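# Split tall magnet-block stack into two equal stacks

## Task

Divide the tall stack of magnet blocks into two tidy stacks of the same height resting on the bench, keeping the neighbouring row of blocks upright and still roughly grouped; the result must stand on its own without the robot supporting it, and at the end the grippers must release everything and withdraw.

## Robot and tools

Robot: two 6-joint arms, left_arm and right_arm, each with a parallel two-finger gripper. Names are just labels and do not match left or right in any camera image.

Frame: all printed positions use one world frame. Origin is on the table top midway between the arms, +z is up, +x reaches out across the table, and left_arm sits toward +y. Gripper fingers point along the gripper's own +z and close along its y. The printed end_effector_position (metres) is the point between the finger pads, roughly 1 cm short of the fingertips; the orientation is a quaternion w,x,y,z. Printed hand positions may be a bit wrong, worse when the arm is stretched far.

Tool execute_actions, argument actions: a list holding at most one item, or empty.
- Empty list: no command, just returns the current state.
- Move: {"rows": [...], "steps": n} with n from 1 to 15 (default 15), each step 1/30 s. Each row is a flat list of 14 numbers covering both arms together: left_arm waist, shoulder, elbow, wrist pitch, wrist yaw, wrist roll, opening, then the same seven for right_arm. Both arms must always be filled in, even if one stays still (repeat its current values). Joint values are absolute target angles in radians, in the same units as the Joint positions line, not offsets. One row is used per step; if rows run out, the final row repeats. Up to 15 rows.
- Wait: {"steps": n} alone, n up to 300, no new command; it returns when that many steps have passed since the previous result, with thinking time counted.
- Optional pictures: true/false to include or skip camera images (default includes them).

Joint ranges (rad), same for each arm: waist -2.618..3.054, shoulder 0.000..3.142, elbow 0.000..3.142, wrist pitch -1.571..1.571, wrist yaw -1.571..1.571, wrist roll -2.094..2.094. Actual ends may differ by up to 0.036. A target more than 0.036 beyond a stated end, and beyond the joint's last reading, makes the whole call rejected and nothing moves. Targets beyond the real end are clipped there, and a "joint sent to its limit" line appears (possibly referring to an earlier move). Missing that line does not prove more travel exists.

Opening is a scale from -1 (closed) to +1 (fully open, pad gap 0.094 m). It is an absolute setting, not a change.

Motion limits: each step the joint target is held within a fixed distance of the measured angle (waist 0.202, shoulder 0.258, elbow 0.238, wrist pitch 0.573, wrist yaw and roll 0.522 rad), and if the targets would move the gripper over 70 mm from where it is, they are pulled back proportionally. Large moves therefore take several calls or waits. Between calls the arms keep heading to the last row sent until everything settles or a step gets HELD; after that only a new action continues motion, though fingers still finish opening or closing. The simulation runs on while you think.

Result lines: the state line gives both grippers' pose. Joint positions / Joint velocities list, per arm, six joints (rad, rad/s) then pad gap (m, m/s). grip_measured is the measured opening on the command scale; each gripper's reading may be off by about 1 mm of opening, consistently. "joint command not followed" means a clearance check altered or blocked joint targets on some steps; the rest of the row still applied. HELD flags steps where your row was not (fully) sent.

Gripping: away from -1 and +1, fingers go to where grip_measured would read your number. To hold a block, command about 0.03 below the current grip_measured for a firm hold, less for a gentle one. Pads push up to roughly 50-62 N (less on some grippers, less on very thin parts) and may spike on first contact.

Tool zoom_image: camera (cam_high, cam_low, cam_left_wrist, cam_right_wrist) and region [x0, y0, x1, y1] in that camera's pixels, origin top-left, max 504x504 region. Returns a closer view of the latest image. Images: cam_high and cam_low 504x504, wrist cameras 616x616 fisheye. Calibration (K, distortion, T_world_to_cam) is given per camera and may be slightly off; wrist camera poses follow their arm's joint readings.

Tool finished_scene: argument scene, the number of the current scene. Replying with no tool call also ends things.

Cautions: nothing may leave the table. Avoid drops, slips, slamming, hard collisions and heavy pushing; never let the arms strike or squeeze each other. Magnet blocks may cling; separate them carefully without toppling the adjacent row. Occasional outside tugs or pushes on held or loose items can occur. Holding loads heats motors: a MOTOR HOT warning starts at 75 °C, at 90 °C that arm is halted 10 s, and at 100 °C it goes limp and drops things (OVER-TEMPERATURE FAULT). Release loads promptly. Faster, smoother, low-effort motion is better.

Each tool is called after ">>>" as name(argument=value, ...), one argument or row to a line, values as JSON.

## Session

>>> execute_actions(
  actions=[],
)

Scene clock: 0.00 s of 4600.00 s.
left_arm: end_effector_position=(+0.1476, +0.2287, +0.1319) grip_measured=+1.000 end_effector_quat_wxyz=(-0.082, -0.313, +0.945, -0.053) | right_arm: end_effector_position=(+0.5828, -0.2431, +0.2090) grip_measured=+1.000 end_effector_quat_wxyz=(+0.431, -0.379, +0.807, +0.137)
Joint positions: left_arm=[-0.407  1.147  0.976 -1.485  0.176 -0.863  0.094] | right_arm=[-0.208  2.421  2.488 -0.957 -0.705 -0.805  0.094]
Joint velocities: left_arm=[-0.012 -0.017 -0.002  0.037 -0.007  0.022  0.   ] | right_arm=[-0.007  0.002 -0.007  0.051  0.051  0.022  0.   ]
camera_calibration (this result's frames):
cam_left_wrist: T_world_to_cam=[[0.600553, -0.797152, 0.0623189, 0.0788727], [-0.635246, -0.428338, 0.642643, 0.13741], [-0.485591, -0.425529, -0.763627, 0.393625], [0, 0, 0, 1]] pos_world=[0.231063, 0.28923, 0.207362]
cam_right_wrist: T_world_to_cam=[[0.828527, -0.53505, 0.165118, -0.642546], [-0.528613, -0.844644, -0.0845207, 0.129469], [0.184689, -0.017256, -0.982646, 0.197106], [0, 0, 0, 1]] pos_world=[0.564403, -0.231037, 0.310724]

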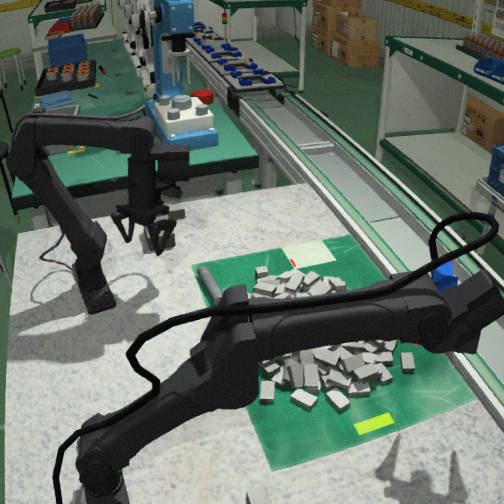

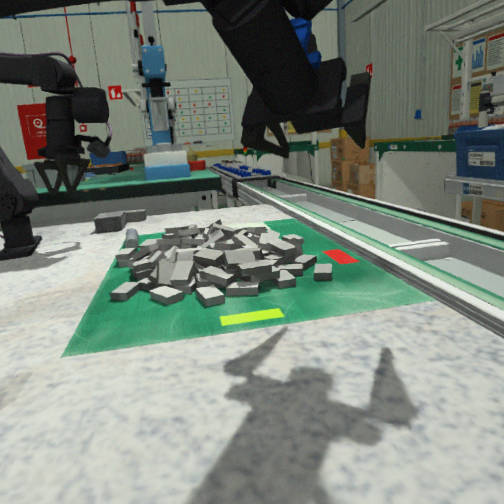

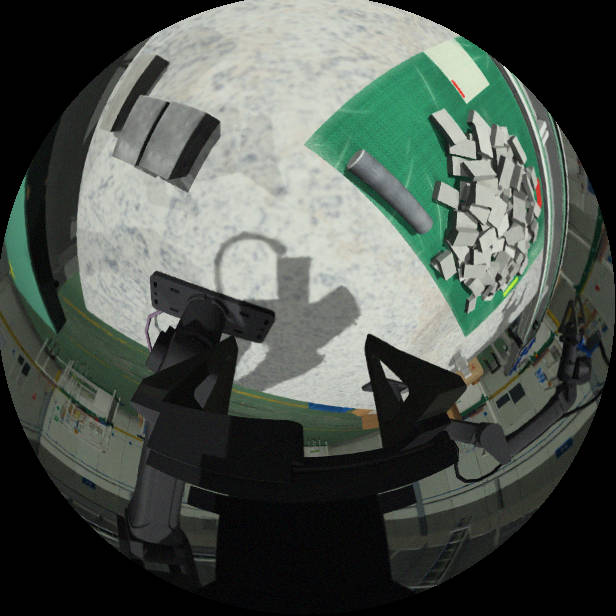

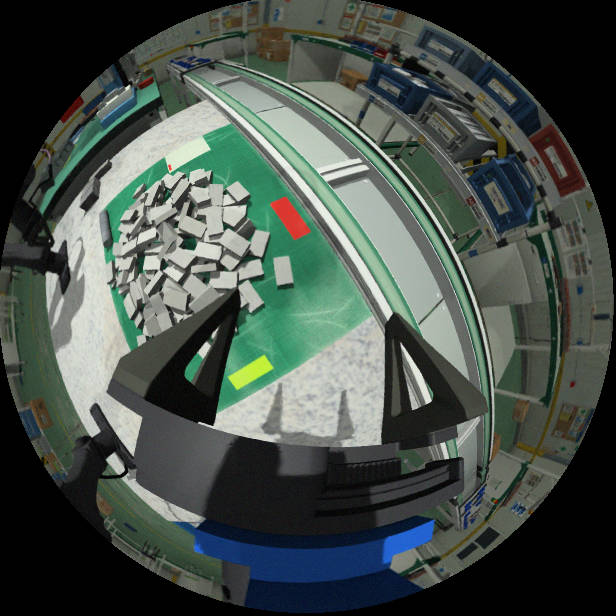

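>>> execute_actions(
  actions=[
    {"rows":[[-0.407,1.147,0.976,-1.485,0.176,-0.863,1,-0.62,1.6,1.4,-1.37,0,-0.6,1]]},
  ],
  pictures=false,
)

>>> execute_actions(
  actions=[
    {"steps":40},
  ],
)

>>> zoom_image(
  camera="cam_right_wrist",
  region=[200,150,500,350],
)

Scene clock: 4.20 s of 4600.00 s.
left_arm: end_effector_position=(+0.1476, +0.2287, +0.1319) grip_measured=+1.000 end_effector_quat_wxyz=(-0.082, -0.313, +0.945, -0.053) | right_arm: end_effector_position=(+0.3654, -0.4515, +0.1940) grip_measured=+1.000 end_effector_quat_wxyz=(+0.185, -0.063, +0.980, -0.029)
Joint positions: left_arm=[-0.407  1.147  0.976 -1.485  0.176 -0.863  0.094] | right_arm=[-0.58   1.896  1.884 -1.219 -0.168 -0.659  0.094]
Joint velocities: left_arm=[ 0.007 -0.017  0.012 -0.022  0.022 -0.007  0.   ] | right_arm=[-0.808 -1.619 -1.78  -0.418  0.886  0.256  0.   ]
Steps of this call (steps 1 to 90: nothing new was sent; then 0.70 s passed at rest; steps 91 to 105: all 15 steps of this action). Readings (joint positions):
91: left_arm=[-0.407 1.147 0.976 -1.485 0.176 -0.863] | right_arm=[-0.212 2.406 2.467 -0.964 -0.673 -0.793]
92: left_arm=[-0.407 1.147 0.976 -1.485 0.176 -0.863] | right_arm=[-0.219 2.379 2.427 -0.993 -0.631 -0.779]
94: left_arm=[-0.407 1.147 0.976 -1.485 0.176 -0.863] | right_arm=[-0.250 2.321 2.351 -1.049 -0.548 -0.754]
98: left_arm=[-0.407 1.147 0.976 -1.485 0.176 -0.863] | right_arm=[-0.351 2.193 2.204 -1.129 -0.388 -0.714]
105: the state above

Scene clock: 5.53 s of 4600.00 s.
left_arm: end_effector_position=(+0.1476, +0.2287, +0.1319) grip_measured=+1.000 end_effector_quat_wxyz=(-0.082, -0.313, +0.945, -0.053) | right_arm: end_effector_position=(+0.2138, -0.4073, +0.1422) grip_measured=+1.000 end_effector_quat_wxyz=(-0.001, -0.000, +1.000, +0.002)
Joint positions: left_arm=[-0.407  1.147  0.976 -1.485  0.176 -0.863  0.094] | right_arm=[-0.629  1.606  1.398 -1.367 -0.003 -0.608  0.094]
Joint velocities: left_arm=[ 0.007  0.007  0.012  0.037 -0.007 -0.022  0.   ] | right_arm=[ 0.002  0.012  0.007  0.022  0.007 -0.007  0.   ]
Steps of this call (steps 1 to 30: the robot went on to your last target; steps 31 to 40: nothing new was sent). Readings (joint positions):
1: left_arm=[-0.407 1.147 0.976 -1.485 0.176 -0.863] | right_arm=[-0.605 1.836 1.820 -1.232 -0.139 -0.651]
2: left_arm=[-0.407 1.147 0.976 -1.485 0.176 -0.863] | right_arm=[-0.623 1.771 1.753 -1.245 -0.112 -0.644]
4: left_arm=[-0.407 1.147 0.976 -1.485 0.176 -0.863] | right_arm=[-0.637 1.646 1.609 -1.276 -0.069 -0.631]
8: left_arm=[-0.407 1.147 0.976 -1.485 0.176 -0.863] | right_arm=[-0.630 1.577 1.429 -1.358 -0.030 -0.618]
40: the state above
All arms were judged still, so your last target was given up. Only a new action makes them travel on or press farther. Fingers that are still opening or closing keep moving.
camera_calibration (this result's frames):
cam_left_wrist: T_world_to_cam=[[0.600553, -0.797152, 0.0623189, 0.0788727], [-0.635246, -0.428338, 0.642643, 0.13741], [-0.485591, -0.425529, -0.763627, 0.393625], [0, 0, 0, 1]] pos_world=[0.231063, 0.28923, 0.207362]
cam_right_wrist: T_world_to_cam=[[0.15025, -0.983132, -0.104289, -0.4128], [-0.664037, -0.178505, 0.726079, -0.0248506], [-0.732448, -0.0398416, -0.679656, 0.34051], [0, 0, 0, 1]] pos_world=[0.294927, -0.396707, 0.206423]

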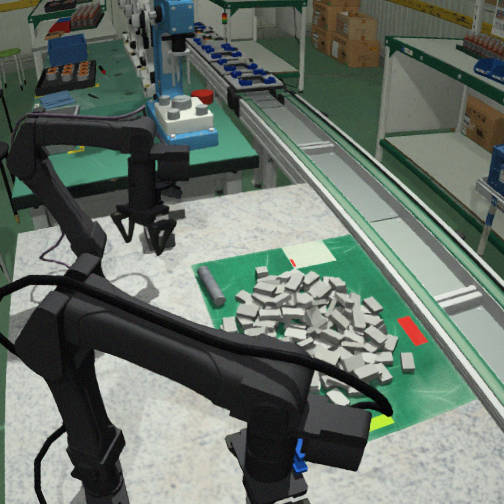

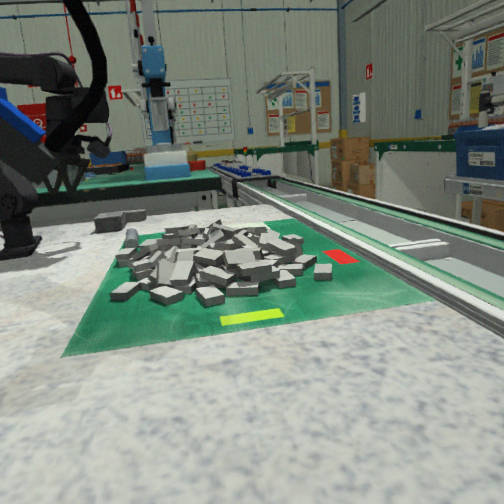

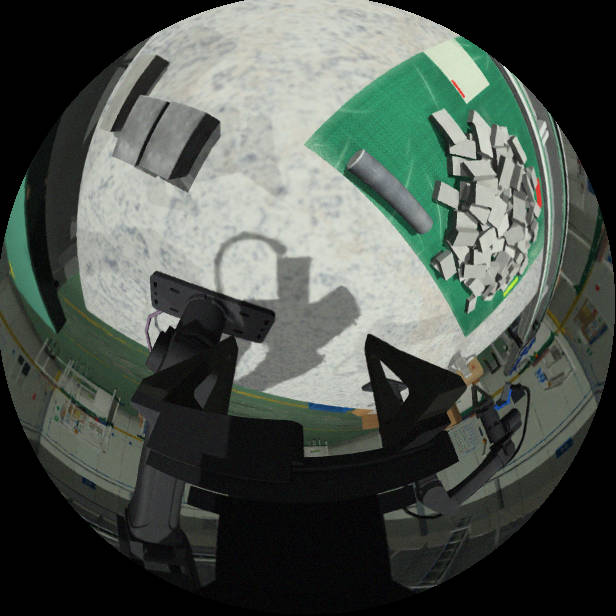

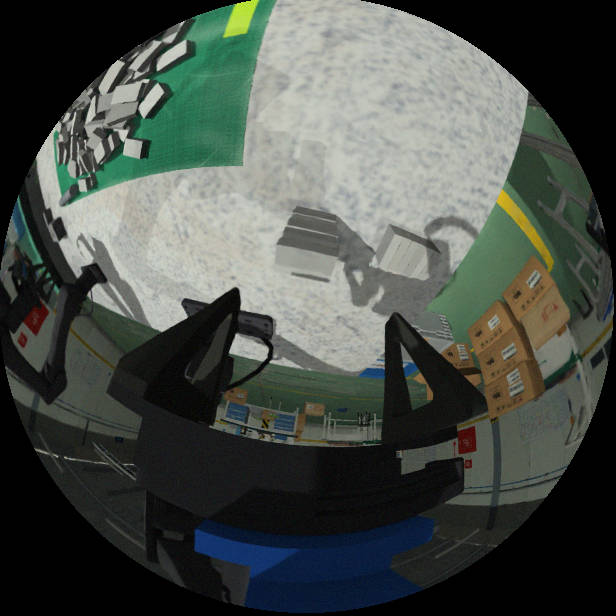

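Region (200, 150, 500, 350) of cam_right_wrist's 616x616 image, scaled by 1.680, with more detail than that image has.

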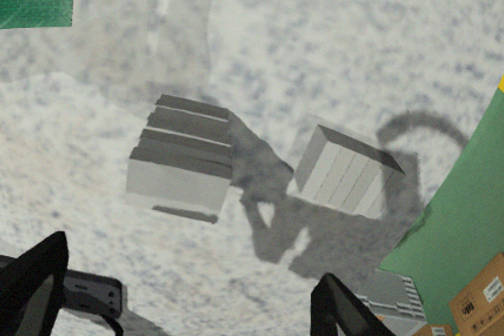

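>>> execute_actions(
  actions=[
    {"rows":[[-0.407,1.147,0.976,-1.485,0.176,-0.863,1,-0.62,1.6,1.1,-1.06,0,-0.6,1]]},
  ],
  pictures=false,
)

>>> execute_actions(
  actions=[
    {"steps":20},
  ],
)

>>> zoom_image(
  camera="cam_right_wrist",
  region=[200,200,450,400],
)

Scene clock: 9.93 s of 4600.00 s.
left_arm: end_effector_position=(+0.1476, +0.2287, +0.1319) grip_measured=+1.000 end_effector_quat_wxyz=(-0.082, -0.313, +0.945, -0.053) | right_arm: end_effector_position=(+0.1996, -0.3977, +0.0622) grip_measured=+1.000 end_effector_quat_wxyz=(-0.016, +0.000, +1.000, +0.012)
Joint positions: left_arm=[-0.407  1.147  0.976 -1.485  0.176 -0.863  0.094] | right_arm=[-0.629  1.614  1.085 -1.082 -0.001 -0.607  0.094]
Joint velocities: left_arm=[0.012 0.012 0.012 0.007 0.022 0.022 0.   ] | right_arm=[ 0.002 -0.012  0.007  0.11  -0.037  0.022  0.   ]
Steps of this call (steps 1 to 90: nothing new was sent; then 0.90 s passed at rest; steps 91 to 105: all 15 steps of this action). Readings (joint positions):
91: left_arm=[-0.407 1.147 0.976 -1.485 0.176 -0.863] | right_arm=[-0.629 1.596 1.361 -1.316 -0.003 -0.608]
92: left_arm=[-0.407 1.147 0.976 -1.485 0.176 -0.863] | right_arm=[-0.629 1.582 1.294 -1.247 -0.003 -0.607]
94: left_arm=[-0.407 1.147 0.976 -1.485 0.176 -0.863] | right_arm=[-0.629 1.587 1.170 -1.177 -0.003 -0.607]
98: left_arm=[-0.407 1.147 0.976 -1.485 0.176 -0.863] | right_arm=[-0.629 1.617 1.085 -1.135 -0.001 -0.607]
105: the state above

Scene clock: 10.60 s of 4600.00 s.
left_arm: end_effector_position=(+0.1476, +0.2287, +0.1319) grip_measured=+1.000 end_effector_quat_wxyz=(-0.082, -0.313, +0.945, -0.053) | right_arm: end_effector_position=(+0.2019, -0.3994, +0.0621) grip_measured=+1.000 end_effector_quat_wxyz=(-0.011, +0.000, +1.000, +0.009)
Joint positions: left_arm=[-0.407  1.147  0.976 -1.485  0.176 -0.863  0.094] | right_arm=[-0.629  1.614  1.085 -1.07  -0.001 -0.607  0.094]
Joint velocities: left_arm=[ 0.002 -0.017 -0.022 -0.037 -0.066  0.022  0.   ] | right_arm=[-0.002 -0.002  0.007 -0.007 -0.007  0.037  0.   ]
Steps of this call (steps 1 to 20: the robot went on to your last target). Readings (joint positions):
1: left_arm=[-0.407 1.147 0.976 -1.485 0.176 -0.863] | right_arm=[-0.629 1.614 1.085 -1.079 -0.001 -0.607]
2: left_arm=[-0.407 1.147 0.976 -1.485 0.176 -0.863] | right_arm=[-0.629 1.614 1.085 -1.077 -0.001 -0.607]
4: left_arm=[-0.407 1.147 0.976 -1.485 0.176 -0.863] | right_arm=[-0.629 1.614 1.085 -1.074 -0.001 -0.607]
8: left_arm=[-0.407 1.147 0.976 -1.485 0.176 -0.863] | right_arm=[-0.629 1.614 1.085 -1.072 -0.001 -0.607]
20: the state above
camera_calibration (this result's frames):
cam_left_wrist: T_world_to_cam=[[0.600553, -0.797152, 0.0623189, 0.0788727], [-0.635246, -0.428338, 0.642643, 0.13741], [-0.485591, -0.425529, -0.763627, 0.393625], [0, 0, 0, 1]] pos_world=[0.231063, 0.28923, 0.207362]
cam_right_wrist: T_world_to_cam=[[0.147555, -0.981764, -0.119862, -0.409498], [-0.648791, -0.18755, 0.737492, 0.0194092], [-0.746523, -0.0310558, -0.664634, 0.283102], [0, 0, 0, 1]] pos_world=[0.284358, -0.389598, 0.124762]

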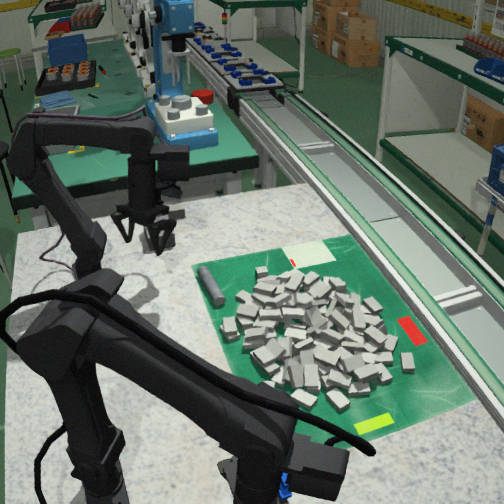

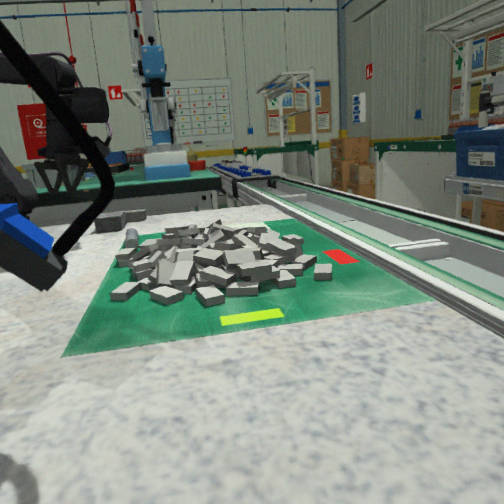

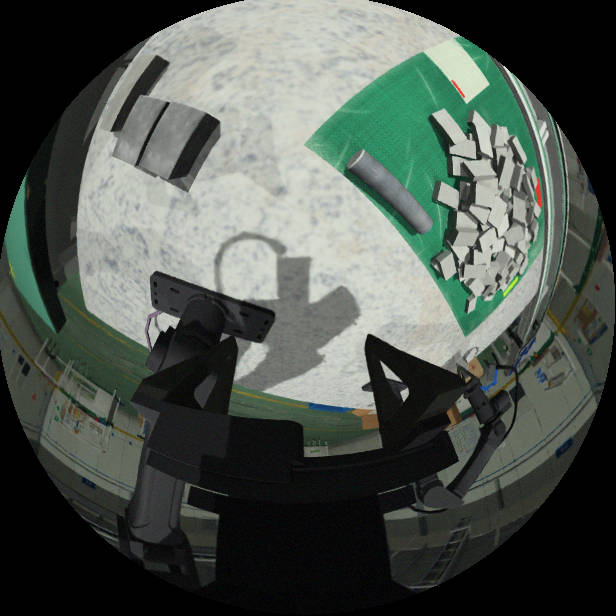

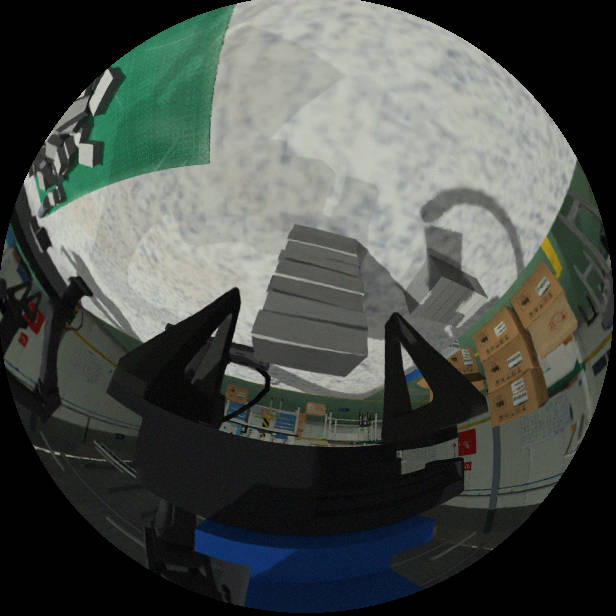

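Region (200, 200, 450, 400) of cam_right_wrist's 616x616 image, scaled by 2.016, with more detail than that image has; it fills the top 403 rows of this view, and the rest is white.

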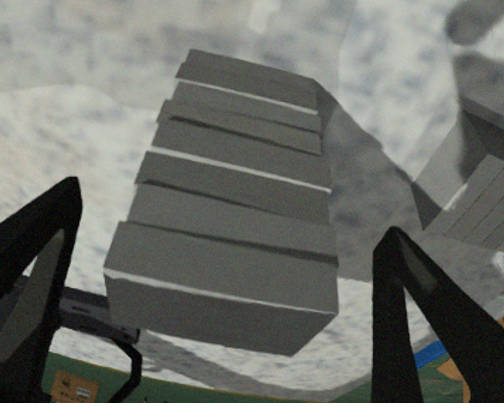

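>>> execute_actions(
  actions=[
    {"rows":[[-0.407,1.147,0.976,-1.485,0.176,-0.863,1,-0.6,1.63,1.1,-1.02,0,-0.6,1]]},
  ],
  pictures=false,
)

>>> execute_actions(
  actions=[
    {"steps":15},
  ],
  pictures=false,
)

Scene clock: 16.50 s of 4600.00 s.
left_arm: end_effector_position=(+0.1476, +0.2287, +0.1319) grip_measured=+1.000 end_effector_quat_wxyz=(-0.082, -0.313, +0.945, -0.053) | right_arm: end_effector_position=(+0.2131, -0.4001, +0.0620) grip_measured=+1.000 end_effector_quat_wxyz=(+0.004, -0.011, +1.000, -0.003)
Joint positions: left_arm=[-0.407  1.147  0.976 -1.485  0.176 -0.863  0.094] | right_arm=[-0.607  1.614  1.085 -1.031 -0.    -0.607  0.094]
Joint velocities: left_arm=[-0.007 -0.007 -0.002 -0.022 -0.037 -0.051  0.   ] | right_arm=[-0.002  0.002  0.002 -0.051 -0.022  0.022  0.   ]
Steps of this call (steps 1 to 15: the robot went on to your last target; steps 16 to 90: nothing new was sent; then 2.40 s passed at rest; steps 91 to 105: all 15 steps of this action). Readings (joint positions):
91: left_arm=[-0.407 1.147 0.976 -1.485 0.176 -0.863] | right_arm=[-0.627 1.614 1.085 -1.067 -0.001 -0.607]
92: left_arm=[-0.407 1.147 0.976 -1.485 0.176 -0.863] | right_arm=[-0.622 1.614 1.085 -1.060 -0.000 -0.607]
94: left_arm=[-0.407 1.147 0.976 -1.485 0.176 -0.863] | right_arm=[-0.612 1.614 1.085 -1.048 -0.000 -0.607]
98: left_arm=[-0.407 1.147 0.976 -1.485 0.176 -0.863] | right_arm=[-0.607 1.614 1.085 -1.037 -0.000 -0.607]
105: the state above

Scene clock: 17.00 s of 4600.00 s.
left_arm: end_effector_position=(+0.1476, +0.2287, +0.1319) grip_measured=+1.000 end_effector_quat_wxyz=(-0.082, -0.313, +0.945, -0.053) | right_arm: end_effector_position=(+0.2133, -0.4002, +0.0620) grip_measured=+1.000 end_effector_quat_wxyz=(+0.005, -0.011, +1.000, -0.003)
Joint positions: left_arm=[-0.407  1.147  0.976 -1.485  0.176 -0.863  0.094] | right_arm=[-0.607  1.614  1.085 -1.03  -0.    -0.607  0.094]
Joint velocities: left_arm=[ 0.007 -0.007 -0.017 -0.022  0.037  0.022  0.   ] | right_arm=[-0.012 -0.012  0.002  0.022 -0.007 -0.007  0.   ]
Steps of this call (steps 1 to 15: the robot went on to your last target). Readings (joint positions):
1: left_arm=[-0.407 1.147 0.976 -1.485 0.176 -0.863] | right_arm=[-0.607 1.614 1.085 -1.031 -0.000 -0.607]
2: left_arm=[-0.407 1.147 0.976 -1.485 0.176 -0.863] | right_arm=[-0.607 1.614 1.085 -1.031 -0.000 -0.607]
4: left_arm=[-0.407 1.147 0.976 -1.485 0.176 -0.863] | right_arm=[-0.607 1.614 1.085 -1.031 -0.000 -0.607]
8: left_arm=[-0.407 1.147 0.976 -1.485 0.176 -0.863] | right_arm=[-0.607 1.614 1.085 -1.030 -0.000 -0.607]
15: the state above
All arms were judged still, so your last target was given up. Only a new action makes them travel on or press farther. Fingers that are still opening or closing keep moving.

>>> execute_actions(
  actions=[
    {"rows":[[-0.407,1.147,0.976,-1.485,0.176,-0.863,1,-0.6,1.614,1.06,-1.03,0,-0.6,1]]},
  ],
  pictures=false,
)

Scene clock: 19.57 s of 4600.00 s.
left_arm: end_effector_position=(+0.1476, +0.2287, +0.1319) grip_measured=+1.000 end_effector_quat_wxyz=(-0.082, -0.313, +0.945, -0.053) | right_arm: end_effector_position=(+0.2098, -0.3979, +0.0587) grip_measured=+1.000 end_effector_quat_wxyz=(-0.001, -0.011, +1.000, +0.001)
Joint positions: left_arm=[-0.407  1.147  0.976 -1.485  0.176 -0.863  0.094] | right_arm=[-0.607  1.614  1.071 -1.029 -0.    -0.607  0.094]
Joint velocities: left_arm=[-0.007  0.012 -0.012  0.007 -0.007  0.022  0.   ] | right_arm=[-0.012  0.002 -0.007 -0.022 -0.022 -0.066  0.   ]
Steps of this call (steps 1 to 62: nothing new was sent; steps 63 to 77: all 15 steps of this action). Readings (joint positions):
63: left_arm=[-0.407 1.147 0.976 -1.485 0.176 -0.863] | right_arm=[-0.607 1.614 1.083 -1.029 -0.000 -0.607]
64: left_arm=[-0.407 1.147 0.976 -1.485 0.176 -0.863] | right_arm=[-0.607 1.614 1.081 -1.029 -0.000 -0.607]
66: left_arm=[-0.407 1.147 0.976 -1.485 0.176 -0.863] | right_arm=[-0.607 1.614 1.075 -1.029 -0.000 -0.607]
70: left_arm=[-0.407 1.147 0.976 -1.485 0.176 -0.863] | right_arm=[-0.607 1.614 1.071 -1.029 -0.000 -0.607]
77: the state above

>>> execute_actions(
  actions=[
    {"rows":[[-0.407,1.147,0.976,-1.485,0.176,-0.863,1,-0.6,1.614,1.07,-1.03,0,-0.6,-0.2]]},
  ],
  pictures=false,
)

>>> execute_actions(
  actions=[
    {"rows":[[-0.407,1.147,0.976,-1.485,0.176,-0.863,1,-0.6,1.6,1.22,-1.18,0,-0.6,-0.2]]},
  ],
  pictures=false,
)

>>> execute_actions(
  actions=[
    {"rows":[[-0.407,1.147,0.976,-1.485,0.176,-0.863,1,-0.15,1.6,1.22,-1.18,0,-0.15,-0.2]]},
  ],
  pictures=false,
)

>>> execute_actions(
  actions=[
    {"rows":[[-0.407,1.147,0.976,-1.485,0.176,-0.863,1,-0.15,1.49,0.87,-0.92,0,-0.15,-0.2]]},
  ],
  pictures=false,
)

>>> execute_actions(
  actions=[
    {"steps":15},
  ],
)

>>> zoom_image(
  camera="cam_right_wrist",
  region=[230,230,550,420],
)

Scene clock: 26.70 s of 4600.00 s.
left_arm: end_effector_position=(+0.1476, +0.2287, +0.1319) grip_measured=+1.000 end_effector_quat_wxyz=(-0.082, -0.313, +0.945, -0.053) | right_arm: end_effector_position=(+0.2095, -0.3973, +0.0587) grip_measured=-0.067 end_effector_quat_wxyz=(-0.001, -0.011, +1.000, +0.002)
Joint positions: left_arm=[-0.407  1.147  0.976 -1.485  0.176 -0.863  0.094] | right_arm=[-0.607  1.614  1.071 -1.032 -0.001 -0.607  0.044]
Joint velocities: left_arm=[-0.017 -0.002  0.012 -0.022  0.022  0.066  0.   ] | right_arm=[-0.012  0.002 -0.002 -0.007 -0.066  0.081  0.001]
Steps of this call (steps 1 to 15: the robot went on to your last target; steps 16 to 90: nothing new was sent; then 3.63 s passed at rest; steps 91 to 105: all 15 steps of this action). Readings (joint positions):
91: left_arm=[-0.407 1.147 0.976 -1.485 0.176 -0.863] | right_arm=[-0.607 1.614 1.071 -1.029 -0.000 -0.607]
92: left_arm=[-0.407 1.147 0.976 -1.485 0.176 -0.863] | right_arm=[-0.607 1.614 1.071 -1.029 -0.000 -0.607]
94: left_arm=[-0.407 1.147 0.976 -1.485 0.176 -0.863] | right_arm=[-0.607 1.614 1.071 -1.032 -0.003 -0.607]
98: left_arm=[-0.407 1.147 0.976 -1.485 0.176 -0.863] | right_arm=[-0.607 1.614 1.071 -1.032 -0.001 -0.607]
105: the state above

Scene clock: 27.20 s of 4600.00 s.
left_arm: end_effector_position=(+0.1476, +0.2287, +0.1319) grip_measured=+1.000 end_effector_quat_wxyz=(-0.082, -0.313, +0.945, -0.053) | right_arm: end_effector_position=(+0.2162, -0.4019, +0.0896) grip_measured=-0.067 end_effector_quat_wxyz=(-0.002, -0.011, +1.000, +0.002)
Joint positions: left_arm=[-0.407  1.147  0.976 -1.485  0.176 -0.863  0.094] | right_arm=[-0.607  1.618  1.201 -1.16  -0.    -0.607  0.044]
Joint velocities: left_arm=[ 0.012  0.007 -0.017  0.007 -0.007  0.007  0.   ] | right_arm=[-0.017  0.002  0.002 -0.081  0.081  0.007  0.001]
Steps of this call (steps 1 to 15: all 15 steps of this action). Readings (joint positions):
1: left_arm=[-0.407 1.147 0.976 -1.485 0.176 -0.863] | right_arm=[-0.607 1.617 1.089 -1.055 -0.001 -0.607]
2: left_arm=[-0.407 1.147 0.976 -1.485 0.176 -0.863] | right_arm=[-0.607 1.623 1.117 -1.090 -0.000 -0.607]
4: left_arm=[-0.407 1.147 0.976 -1.485 0.176 -0.863] | right_arm=[-0.607 1.622 1.168 -1.121 -0.000 -0.607]
8: left_arm=[-0.407 1.147 0.976 -1.485 0.176 -0.863] | right_arm=[-0.607 1.618 1.201 -1.129 -0.000 -0.607]
15: the state above

Scene clock: 27.70 s of 4600.00 s.
left_arm: end_effector_position=(+0.1476, +0.2287, +0.1319) grip_measured=+1.000 end_effector_quat_wxyz=(-0.082, -0.313, +0.945, -0.053) | right_arm: end_effector_position=(+0.2593, -0.2794, +0.0896) grip_measured=-0.067 end_effector_quat_wxyz=(-0.004, -0.027, +1.000, +0.005)
Joint positions: left_arm=[-0.407  1.147  0.976 -1.485  0.176 -0.863  0.094] | right_arm=[-0.142  1.618  1.201 -1.164 -0.009 -0.175  0.044]
Joint velocities: left_arm=[ 0.002 -0.002 -0.002 -0.007 -0.037 -0.037  0.   ] | right_arm=[-0.076  0.002 -0.007  0.037  0.081  0.11  -0.001]
Steps of this call (steps 1 to 15: all 15 steps of this action). Readings (joint positions):
1: left_arm=[-0.407 1.147 0.976 -1.485 0.176 -0.863] | right_arm=[-0.585 1.618 1.201 -1.162 0.014 -0.534]
2: left_arm=[-0.407 1.147 0.976 -1.485 0.176 -0.863] | right_arm=[-0.540 1.618 1.201 -1.162 0.030 -0.457]
4: left_arm=[-0.407 1.147 0.976 -1.485 0.176 -0.863] | right_arm=[-0.409 1.618 1.201 -1.160 0.031 -0.348]
8: left_arm=[-0.407 1.147 0.976 -1.485 0.176 -0.863] | right_arm=[-0.154 1.618 1.201 -1.155 -0.000 -0.237]
15: the state above

Scene clock: 28.20 s of 4600.00 s.
left_arm: end_effector_position=(+0.1476, +0.2287, +0.1319) grip_measured=+1.000 end_effector_quat_wxyz=(-0.082, -0.313, +0.945, -0.053) | right_arm: end_effector_position=(+0.2047, -0.2744, +0.0285) grip_measured=-0.067 end_effector_quat_wxyz=(-0.019, -0.018, +1.000, +0.004)
Joint positions: left_arm=[-0.407  1.147  0.976 -1.485  0.176 -0.863  0.094] | right_arm=[-0.144  1.51   0.838 -0.938 -0.003 -0.159  0.044]
Joint velocities: left_arm=[ 0.012  0.017 -0.002 -0.051 -0.066 -0.066  0.   ] | right_arm=[-0.002 -0.012 -0.007  0.066  0.007 -0.022 -0.001]
Steps of this call (steps 1 to 15: all 15 steps of this action). Readings (joint positions):
1: left_arm=[-0.407 1.147 0.976 -1.485 0.176 -0.863] | right_arm=[-0.144 1.596 1.160 -1.113 -0.007 -0.171]
2: left_arm=[-0.407 1.147 0.976 -1.485 0.176 -0.863] | right_arm=[-0.144 1.558 1.086 -1.040 -0.005 -0.169]
4: left_arm=[-0.407 1.147 0.976 -1.485 0.176 -0.863] | right_arm=[-0.144 1.509 0.952 -0.984 -0.004 -0.165]
8: left_arm=[-0.407 1.147 0.976 -1.485 0.176 -0.863] | right_arm=[-0.144 1.510 0.840 -0.986 -0.003 -0.161]
15: the state above

Scene clock: 28.70 s of 4600.00 s.
left_arm: end_effector_position=(+0.1476, +0.2287, +0.1319) grip_measured=+1.000 end_effector_quat_wxyz=(-0.082, -0.313, +0.945, -0.053) | right_arm: end_effector_position=(+0.2071, -0.2747, +0.0284) grip_measured=-0.067 end_effector_quat_wxyz=(-0.014, -0.018, +1.000, +0.003)
Joint positions: left_arm=[-0.407  1.147  0.976 -1.485  0.176 -0.863  0.094] | right_arm=[-0.144  1.51   0.838 -0.928 -0.003 -0.158  0.044]
Joint velocities: left_arm=[-0.007  0.022 -0.007  0.007  0.022 -0.022  0.   ] | right_arm=[ 0.002  0.002  0.007 -0.022 -0.037 -0.022 -0.001]
Steps of this call (steps 1 to 15: the robot went on to your last target). Readings (joint positions):
1: left_arm=[-0.407 1.147 0.976 -1.485 0.176 -0.863] | right_arm=[-0.144 1.510 0.838 -0.935 -0.003 -0.159]
2: left_arm=[-0.407 1.147 0.976 -1.485 0.176 -0.863] | right_arm=[-0.144 1.510 0.838 -0.933 -0.003 -0.159]
4: left_arm=[-0.407 1.147 0.976 -1.485 0.176 -0.863] | right_arm=[-0.144 1.510 0.838 -0.931 -0.003 -0.158]
8: left_arm=[-0.407 1.147 0.976 -1.485 0.176 -0.863] | right_arm=[-0.144 1.510 0.838 -0.929 -0.003 -0.158]
15: the state above
All arms were judged still, so your last target was given up. Only a new action makes them travel on or press farther. Fingers that are still opening or closing keep moving.
camera_calibration (this result's frames):
cam_left_wrist: T_world_to_cam=[[0.600553, -0.797152, 0.0623189, 0.0788727], [-0.635246, -0.428338, 0.642643, 0.13741], [-0.485591, -0.425529, -0.763627, 0.393625], [0, 0, 0, 1]] pos_world=[0.231063, 0.28923, 0.207362]
cam_right_wrist: T_world_to_cam=[[0.182245, -0.977016, -0.110575, -0.298081], [-0.638089, -0.203081, 0.742698, 0.0643629], [-0.748084, -0.0647965, -0.660433, 0.259358], [0, 0, 0, 1]] pos_world=[0.289414, -0.261354, 0.0905258]

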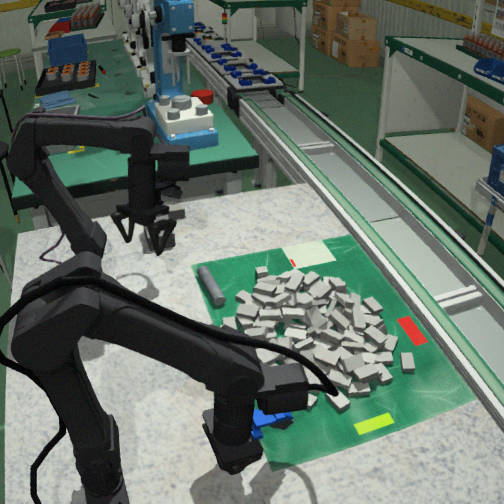

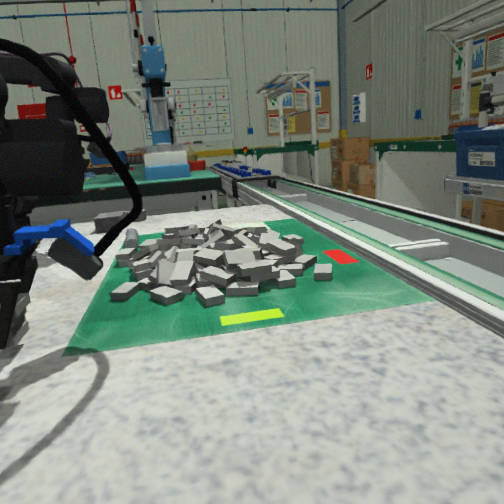

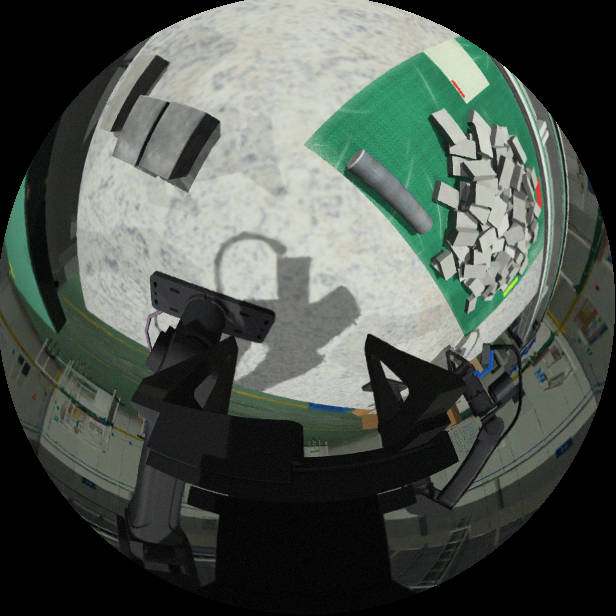

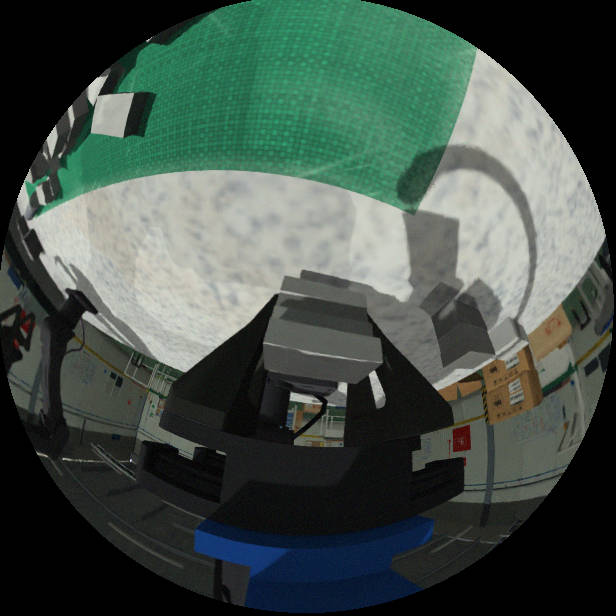

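Region (230, 230, 550, 420) of cam_right_wrist's 616x616 image, scaled by 1.575, with more detail than that image has; it fills the top 299 rows of this view, and the rest is white.

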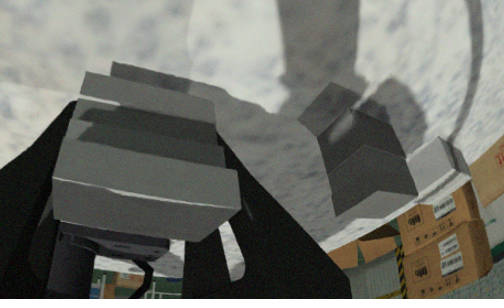

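>>> execute_actions(
  actions=[
    {"rows":[[-0.407,1.147,0.976,-1.485,0.176,-0.863,1,-0.15,1.5,0.785,-0.85,0,-0.15,-0.2]]},
  ],
  pictures=false,
)

>>> execute_actions(
  actions=[
    {"steps":15},
  ],
  pictures=false,
)

>>> execute_actions(
  actions=[
    {"rows":[[-0.407,1.147,0.976,-1.485,0.176,-0.863,1,-0.15,1.5,0.785,-0.85,0,-0.15,1]]},
  ],
  pictures=false,
)

>>> execute_actions(
  actions=[
    {"rows":[[-0.407,1.147,0.976,-1.485,0.176,-0.863,1,-0.15,1.45,1.05,-1.15,0,-0.15,1]]},
  ],
  pictures=false,
)

>>> execute_actions(
  actions=[
    {"rows":[[-0.407,1.147,0.976,-1.485,0.176,-0.863,1,-0.15,1.45,1.05,-1.15,0,-1.72,1]]},
  ],
  pictures=false,
)

>>> execute_actions(
  actions=[
    {"steps":20},
  ],
  pictures=false,
)

>>> execute_actions(
  actions=[
    {"rows":[[-0.407,1.147,0.976,-1.485,0.176,-0.863,1,-0.15,1.5,0.8,-0.87,0,-1.72,1]]},
  ],
  pictures=false,
)

>>> execute_actions(
  actions=[
    {"rows":[[-0.407,1.147,0.976,-1.485,0.176,-0.863,1,-0.15,1.5,0.8,-0.87,0,-1.72,-0.6]]},
  ],
  pictures=false,
)

>>> execute_actions(
  actions=[
    {"rows":[[-0.407,1.147,0.976,-1.485,0.176,-0.863,1,-0.15,1.5,0.8,-0.87,0,-1.72,1]]},
  ],
  pictures=false,
)

>>> execute_actions(
  actions=[
    {"rows":[[-0.407,1.147,0.976,-1.485,0.176,-0.863,1,-0.15,1.4,1.1,-1.25,0,-1.72,1]]},
  ],
)

>>> zoom_image(
  camera="cam_right_wrist",
  region=[200,170,400,370],
)

Scene clock: 40.53 s of 4600.00 s.
left_arm: end_effector_position=(+0.1476, +0.2287, +0.1319) grip_measured=+1.000 end_effector_quat_wxyz=(-0.082, -0.313, +0.945, -0.053) | right_arm: end_effector_position=(+0.2031, -0.2742, +0.0155) grip_measured=-0.067 end_effector_quat_wxyz=(-0.009, -0.018, +1.000, +0.003)
Joint positions: left_arm=[-0.407  1.147  0.976 -1.485  0.176 -0.863  0.094] | right_arm=[-0.144  1.509  0.781 -0.862 -0.003 -0.158  0.044]
Joint velocities: left_arm=[-0.002 -0.007  0.012  0.022  0.007  0.022  0.   ] | right_arm=[-0.007 -0.002 -0.002 -0.051 -0.051 -0.022  0.   ]
Steps of this call (steps 1 to 90: nothing new was sent; then 8.33 s passed at rest; steps 91 to 105: all 15 steps of this action). Readings (joint positions):
91: left_arm=[-0.407 1.147 0.976 -1.485 0.176 -0.863] | right_arm=[-0.144 1.509 0.831 -0.917 -0.003 -0.158]
92: left_arm=[-0.407 1.147 0.976 -1.485 0.176 -0.863] | right_arm=[-0.144 1.509 0.819 -0.899 -0.003 -0.158]
94: left_arm=[-0.407 1.147 0.976 -1.485 0.176 -0.863] | right_arm=[-0.144 1.509 0.796 -0.880 -0.003 -0.158]
98: left_arm=[-0.407 1.147 0.976 -1.485 0.176 -0.863] | right_arm=[-0.144 1.509 0.781 -0.877 -0.003 -0.158]
105: the state above

Scene clock: 41.03 s of 4600.00 s.
left_arm: end_effector_position=(+0.1476, +0.2287, +0.1319) grip_measured=+1.000 end_effector_quat_wxyz=(-0.082, -0.313, +0.945, -0.053) | right_arm: end_effector_position=(+0.2037, -0.2743, +0.0155) grip_measured=-0.067 end_effector_quat_wxyz=(-0.008, -0.018, +1.000, +0.003)
Joint positions: left_arm=[-0.407  1.147  0.976 -1.485  0.176 -0.863  0.094] | right_arm=[-0.144  1.509  0.781 -0.859 -0.003 -0.158  0.044]
Joint velocities: left_arm=[-0.002 -0.012 -0.007 -0.022 -0.022 -0.051  0.   ] | right_arm=[-0.007 -0.007 -0.007 -0.022  0.007 -0.051  0.   ]
Steps of this call (steps 1 to 15: the robot went on to your last target). Readings (joint positions):
1: left_arm=[-0.407 1.147 0.976 -1.485 0.176 -0.863] | right_arm=[-0.144 1.509 0.781 -0.861 -0.003 -0.158]
2: left_arm=[-0.407 1.147 0.976 -1.485 0.176 -0.863] | right_arm=[-0.144 1.509 0.781 -0.860 -0.003 -0.158]
4: left_arm=[-0.407 1.147 0.976 -1.485 0.176 -0.863] | right_arm=[-0.144 1.509 0.781 -0.860 -0.003 -0.158]
8: left_arm=[-0.407 1.147 0.976 -1.485 0.176 -0.863] | right_arm=[-0.144 1.509 0.781 -0.859 -0.003 -0.158]
15: the state above
All arms were judged still, so your last target was given up. Only a new action makes them travel on or press farther. Fingers that are still opening or closing keep moving.

Scene clock: 41.53 s of 4600.00 s.
left_arm: end_effector_position=(+0.1476, +0.2287, +0.1319) grip_measured=+1.000 end_effector_quat_wxyz=(-0.082, -0.313, +0.945, -0.053) | right_arm: end_effector_position=(+0.2040, -0.2743, +0.0155) grip_measured=+1.000 end_effector_quat_wxyz=(-0.007, -0.018, +1.000, +0.002)
Joint positions: left_arm=[-0.407  1.147  0.976 -1.485  0.176 -0.863  0.094] | right_arm=[-0.144  1.509  0.781 -0.858 -0.003 -0.158  0.094]
Joint velocities: left_arm=[ 0.017 -0.007 -0.012 -0.022 -0.066  0.022  0.   ] | right_arm=[-0.032  0.002  0.017  0.022 -0.066 -0.022  0.   ]
Steps of this call (steps 1 to 15: all 15 steps of this action). Readings (joint positions):
1: left_arm=[-0.407 1.147 0.976 -1.485 0.176 -0.863] | right_arm=[-0.144 1.509 0.781 -0.859 -0.003 -0.158]
2: left_arm=[-0.407 1.147 0.976 -1.485 0.176 -0.863] | right_arm=[-0.144 1.509 0.781 -0.859 -0.003 -0.158]
4: left_arm=[-0.407 1.147 0.976 -1.485 0.176 -0.863] | right_arm=[-0.144 1.509 0.781 -0.859 -0.003 -0.158]
8: left_arm=[-0.407 1.147 0.976 -1.485 0.176 -0.863] | right_arm=[-0.144 1.509 0.781 -0.858 -0.003 -0.158]
15: the state above

Scene clock: 42.03 s of 4600.00 s.
left_arm: end_effector_position=(+0.1476, +0.2287, +0.1319) grip_measured=+1.000 end_effector_quat_wxyz=(-0.082, -0.313, +0.945, -0.053) | right_arm: end_effector_position=(+0.2318, -0.2778, +0.0952) grip_measured=+1.000 end_effector_quat_wxyz=(+0.028, -0.018, +0.999, -0.003)
Joint positions: left_arm=[-0.407  1.147  0.976 -1.485  0.176 -0.863  0.094] | right_arm=[-0.144  1.447  1.058 -1.126 -0.003 -0.158  0.094]
Joint velocities: left_arm=[ 0.002  0.012  0.012  0.066 -0.051 -0.037  0.   ] | right_arm=[ 0.007 -0.022  0.012 -0.081 -0.095 -0.051  0.   ]
Steps of this call (steps 1 to 15: all 15 steps of this action). Readings (joint positions):
1: left_arm=[-0.407 1.147 0.976 -1.485 0.176 -0.863] | right_arm=[-0.144 1.509 0.813 -0.910 -0.003 -0.158]
2: left_arm=[-0.407 1.147 0.976 -1.485 0.176 -0.863] | right_arm=[-0.144 1.508 0.869 -0.982 -0.003 -0.158]
4: left_arm=[-0.407 1.147 0.976 -1.485 0.176 -0.863] | right_arm=[-0.144 1.486 0.984 -1.037 -0.003 -0.158]
8: left_arm=[-0.407 1.147 0.976 -1.485 0.176 -0.863] | right_arm=[-0.144 1.446 1.059 -1.064 -0.003 -0.158]
15: the state above

Scene clock: 42.53 s of 4600.00 s.
left_arm: end_effector_position=(+0.1476, +0.2287, +0.1319) grip_measured=+1.000 end_effector_quat_wxyz=(-0.082, -0.313, +0.945, -0.053) | right_arm: end_effector_position=(+0.2294, -0.2777, +0.0951) grip_measured=+1.000 end_effector_quat_wxyz=(+0.017, -0.642, +0.767, -0.017)
Joint positions: left_arm=[-0.407  1.147  0.976 -1.485  0.176 -0.863  0.094] | right_arm=[-0.144  1.447  1.058 -1.135 -0.001 -1.516  0.094]
Joint velocities: left_arm=[ 0.002 -0.012 -0.007 -0.037 -0.022  0.022  0.   ] | right_arm=[-0.002 -0.007  0.007  0.022  0.037 -1.282  0.   ]
Steps of this call (steps 1 to 15: all 15 steps of this action). Readings (joint positions):
1: left_arm=[-0.407 1.147 0.976 -1.485 0.176 -0.863] | right_arm=[-0.144 1.447 1.058 -1.128 -0.002 -0.239]
2: left_arm=[-0.407 1.147 0.976 -1.485 0.176 -0.863] | right_arm=[-0.144 1.447 1.058 -1.130 -0.002 -0.340]
4: left_arm=[-0.407 1.147 0.976 -1.485 0.176 -0.863] | right_arm=[-0.144 1.447 1.058 -1.133 -0.002 -0.538]
8: left_arm=[-0.407 1.147 0.976 -1.485 0.176 -0.863] | right_arm=[-0.144 1.447 1.058 -1.135 -0.002 -0.936]
15: the state above

Scene clock: 43.20 s of 4600.00 s.
left_arm: end_effector_position=(+0.1476, +0.2287, +0.1319) grip_measured=+1.000 end_effector_quat_wxyz=(-0.082, -0.313, +0.945, -0.053) | right_arm: end_effector_position=(+0.2294, -0.2779, +0.0951) grip_measured=+1.000 end_effector_quat_wxyz=(-0.015, +0.713, -0.701, +0.018)
Joint positions: left_arm=[-0.407  1.147  0.976 -1.485  0.176 -0.863  0.094] | right_arm=[-0.144  1.447  1.058 -1.135 -0.001 -1.71   0.094]
Joint velocities: left_arm=[ 0.012 -0.002  0.007  0.022  0.022 -0.081  0.   ] | right_arm=[-0.012  0.002  0.002 -0.066 -0.022  0.007  0.   ]
Steps of this call (steps 1 to 20: the robot went on to your last target). Readings (joint positions):
1: left_arm=[-0.407 1.147 0.976 -1.485 0.176 -0.863] | right_arm=[-0.144 1.447 1.058 -1.135 -0.001 -1.556]
2: left_arm=[-0.407 1.147 0.976 -1.485 0.176 -0.863] | right_arm=[-0.144 1.447 1.058 -1.135 -0.001 -1.587]
4: left_arm=[-0.407 1.147 0.976 -1.485 0.176 -0.863] | right_arm=[-0.144 1.447 1.058 -1.135 -0.001 -1.632]
8: left_arm=[-0.407 1.147 0.976 -1.485 0.176 -0.863] | right_arm=[-0.144 1.447 1.058 -1.135 -0.001 -1.680]
20: the state above

Scene clock: 43.70 s of 4600.00 s.
left_arm: end_effector_position=(+0.1476, +0.2287, +0.1319) grip_measured=+1.000 end_effector_quat_wxyz=(-0.082, -0.313, +0.945, -0.053) | right_arm: end_effector_position=(+0.2017, -0.2747, +0.0186) grip_measured=+1.000 end_effector_quat_wxyz=(+0.008, +0.714, -0.701, -0.010)
Joint positions: left_arm=[-0.407  1.147  0.976 -1.485  0.176 -0.863  0.094] | right_arm=[-0.144  1.505  0.791 -0.883  0.001 -1.712  0.094]
Joint velocities: left_arm=[ 0.007  0.002 -0.002  0.051  0.022 -0.037  0.   ] | right_arm=[ 0.012 -0.002 -0.007  0.11   0.066 -0.11   0.   ]
Steps of this call (steps 1 to 15: all 15 steps of this action). Readings (joint positions):
1: left_arm=[-0.407 1.147 0.976 -1.485 0.176 -0.863] | right_arm=[-0.144 1.445 1.025 -1.089 -0.001 -1.710]
2: left_arm=[-0.407 1.147 0.976 -1.485 0.176 -0.863] | right_arm=[-0.144 1.445 0.967 -1.023 -0.001 -1.710]
4: left_arm=[-0.407 1.147 0.976 -1.485 0.176 -0.863] | right_arm=[-0.144 1.477 0.856 -0.960 -0.001 -1.711]
8: left_arm=[-0.407 1.147 0.976 -1.485 0.176 -0.863] | right_arm=[-0.144 1.505 0.791 -0.926 0.001 -1.712]
15: the state above

Scene clock: 44.20 s of 4600.00 s.
left_arm: end_effector_position=(+0.1476, +0.2287, +0.1319) grip_measured=+1.000 end_effector_quat_wxyz=(-0.082, -0.313, +0.945, -0.053) | right_arm: end_effector_position=(+0.2052, -0.2753, +0.0185) grip_measured=-0.464 end_effector_quat_wxyz=(+0.004, +0.714, -0.700, -0.004)
Joint positions: left_arm=[-0.407  1.147  0.976 -1.485  0.176 -0.863  0.094] | right_arm=[-0.144  1.505  0.791 -0.868  0.001 -1.713  0.025]
Joint velocities: left_arm=[-0.002 -0.007 -0.017 -0.051 -0.007 -0.066  0.   ] | right_arm=[ 0.007  0.002 -0.002 -0.095 -0.051  0.007 -0.001]
Steps of this call (steps 1 to 15: all 15 steps of this action). Readings (joint positions):
1: left_arm=[-0.407 1.147 0.976 -1.485 0.176 -0.863] | right_arm=[-0.144 1.505 0.791 -0.881 0.001 -1.712]
2: left_arm=[-0.407 1.147 0.976 -1.485 0.176 -0.863] | right_arm=[-0.144 1.505 0.791 -0.880 0.001 -1.712]
4: left_arm=[-0.407 1.147 0.976 -1.485 0.176 -0.863] | right_arm=[-0.144 1.505 0.791 -0.877 0.001 -1.712]
8: left_arm=[-0.407 1.147 0.976 -1.485 0.176 -0.863] | right_arm=[-0.144 1.505 0.791 -0.868 0.001 -1.713]
15: the state above

Scene clock: 44.70 s of 4600.00 s.
left_arm: end_effector_position=(+0.1476, +0.2287, +0.1319) grip_measured=+1.000 end_effector_quat_wxyz=(-0.082, -0.313, +0.945, -0.053) | right_arm: end_effector_position=(+0.2053, -0.2753, +0.0185) grip_measured=+1.000 end_effector_quat_wxyz=(+0.004, +0.714, -0.700, -0.004)
Joint positions: left_arm=[-0.407  1.147  0.976 -1.485  0.176 -0.863  0.094] | right_arm=[-0.144  1.505  0.791 -0.868  0.001 -1.713  0.094]
Joint velocities: left_arm=[ 0.002 -0.017  0.012 -0.007 -0.007 -0.081  0.   ] | right_arm=[-0.002 -0.002 -0.002  0.051 -0.051  0.037  0.   ]
Steps of this call (steps 1 to 15: all 15 steps of this action). Readings (joint positions):
1: left_arm=[-0.407 1.147 0.976 -1.485 0.176 -0.863] | right_arm=[-0.144 1.505 0.791 -0.868 0.001 -1.713]
2: left_arm=[-0.407 1.147 0.976 -1.485 0.176 -0.863] | right_arm=[-0.144 1.505 0.791 -0.868 0.001 -1.713]
4: left_arm=[-0.407 1.147 0.976 -1.485 0.176 -0.863] | right_arm=[-0.144 1.505 0.791 -0.868 0.001 -1.713]
8: left_arm=[-0.407 1.147 0.976 -1.485 0.176 -0.863] | right_arm=[-0.144 1.505 0.791 -0.868 0.001 -1.713]
15: the state above

Scene clock: 45.20 s of 4600.00 s.
left_arm: end_effector_position=(+0.1476, +0.2287, +0.1319) grip_measured=+1.000 end_effector_quat_wxyz=(-0.082, -0.313, +0.945, -0.053) | right_arm: end_effector_position=(+0.2244, -0.2778, +0.1200) grip_measured=+1.000 end_effector_quat_wxyz=(-0.022, +0.713, -0.700, +0.030)
Joint positions: left_arm=[-0.407  1.147  0.976 -1.485  0.176 -0.863  0.094] | right_arm=[-0.144  1.392  1.11  -1.214  0.002 -1.713  0.094]
Joint velocities: left_arm=[-0.012  0.007  0.002  0.037  0.022 -0.007  0.   ] | right_arm=[ 0.002 -0.007  0.017 -0.168 -0.066  0.051  0.   ]
Steps of this call (steps 1 to 15: all 15 steps of this action). Readings (joint positions):
1: left_arm=[-0.407 1.147 0.976 -1.485 0.176 -0.863] | right_arm=[-0.144 1.501 0.819 -0.919 0.002 -1.713]
2: left_arm=[-0.407 1.147 0.976 -1.485 0.176 -0.863] | right_arm=[-0.144 1.493 0.869 -0.995 0.002 -1.713]
4: left_arm=[-0.407 1.147 0.976 -1.485 0.176 -0.863] | right_arm=[-0.144 1.456 0.993 -1.084 0.002 -1.713]
8: left_arm=[-0.407 1.147 0.976 -1.485 0.176 -0.863] | right_arm=[-0.144 1.392 1.113 -1.138 0.002 -1.713]
15: the state above
camera_calibration (this result's frames):
cam_left_wrist: T_world_to_cam=[[0.600553, -0.797152, 0.0623189, 0.0788727], [-0.635246, -0.428338, 0.642643, 0.13741], [-0.485591, -0.425529, -0.763627, 0.393625], [0, 0, 0, 1]] pos_world=[0.231063, 0.28923, 0.207362]
cam_right_wrist: T_world_to_cam=[[0.985274, 0.168493, -0.029063, -0.165864], [0.133751, -0.653632, 0.7449, -0.291907], [0.106514, -0.737818, -0.666543, -0.0453623], [0, 0, 0, 1]] pos_world=[0.207297, -0.196321, 0.182385]

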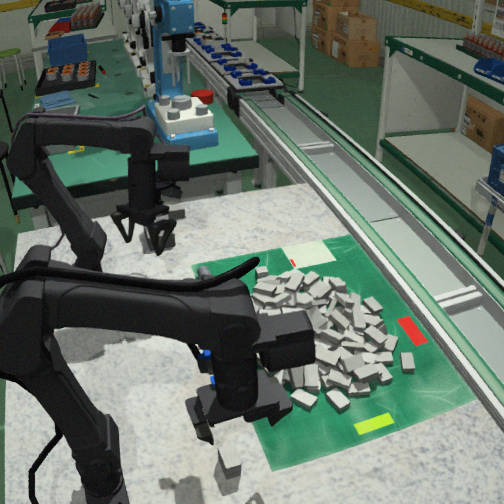

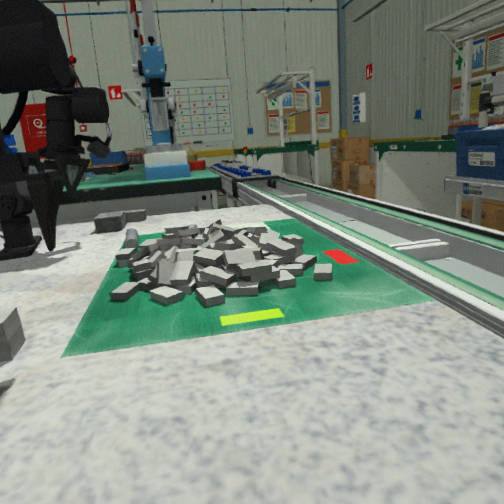

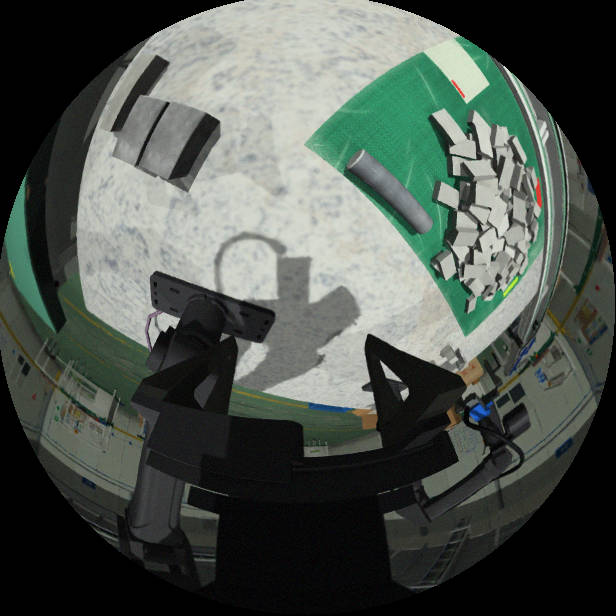

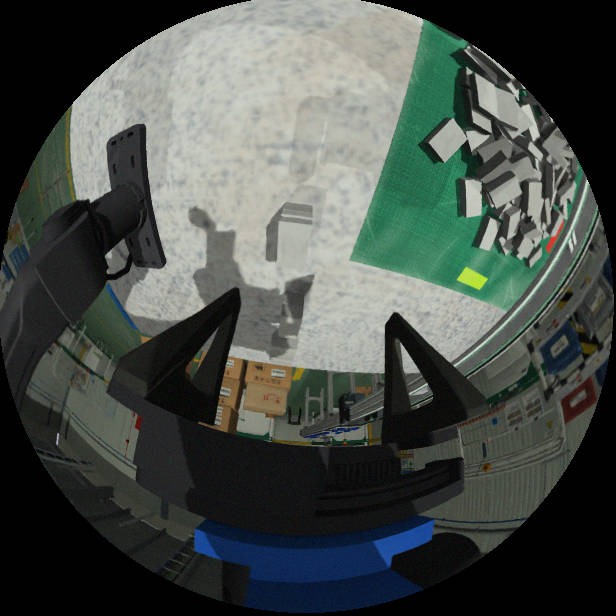

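Region (200, 170, 400, 370) of cam_right_wrist's 616x616 image, scaled by 2.520, with more detail than that image has.

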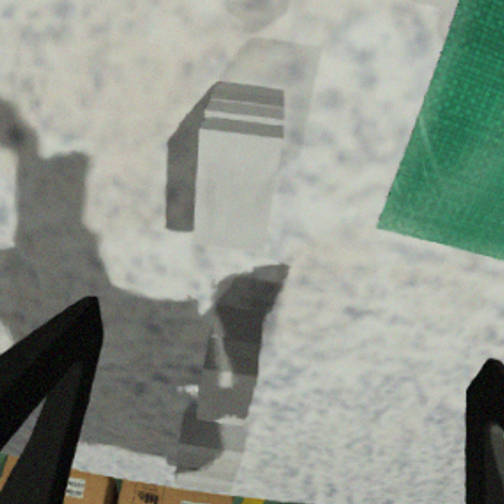

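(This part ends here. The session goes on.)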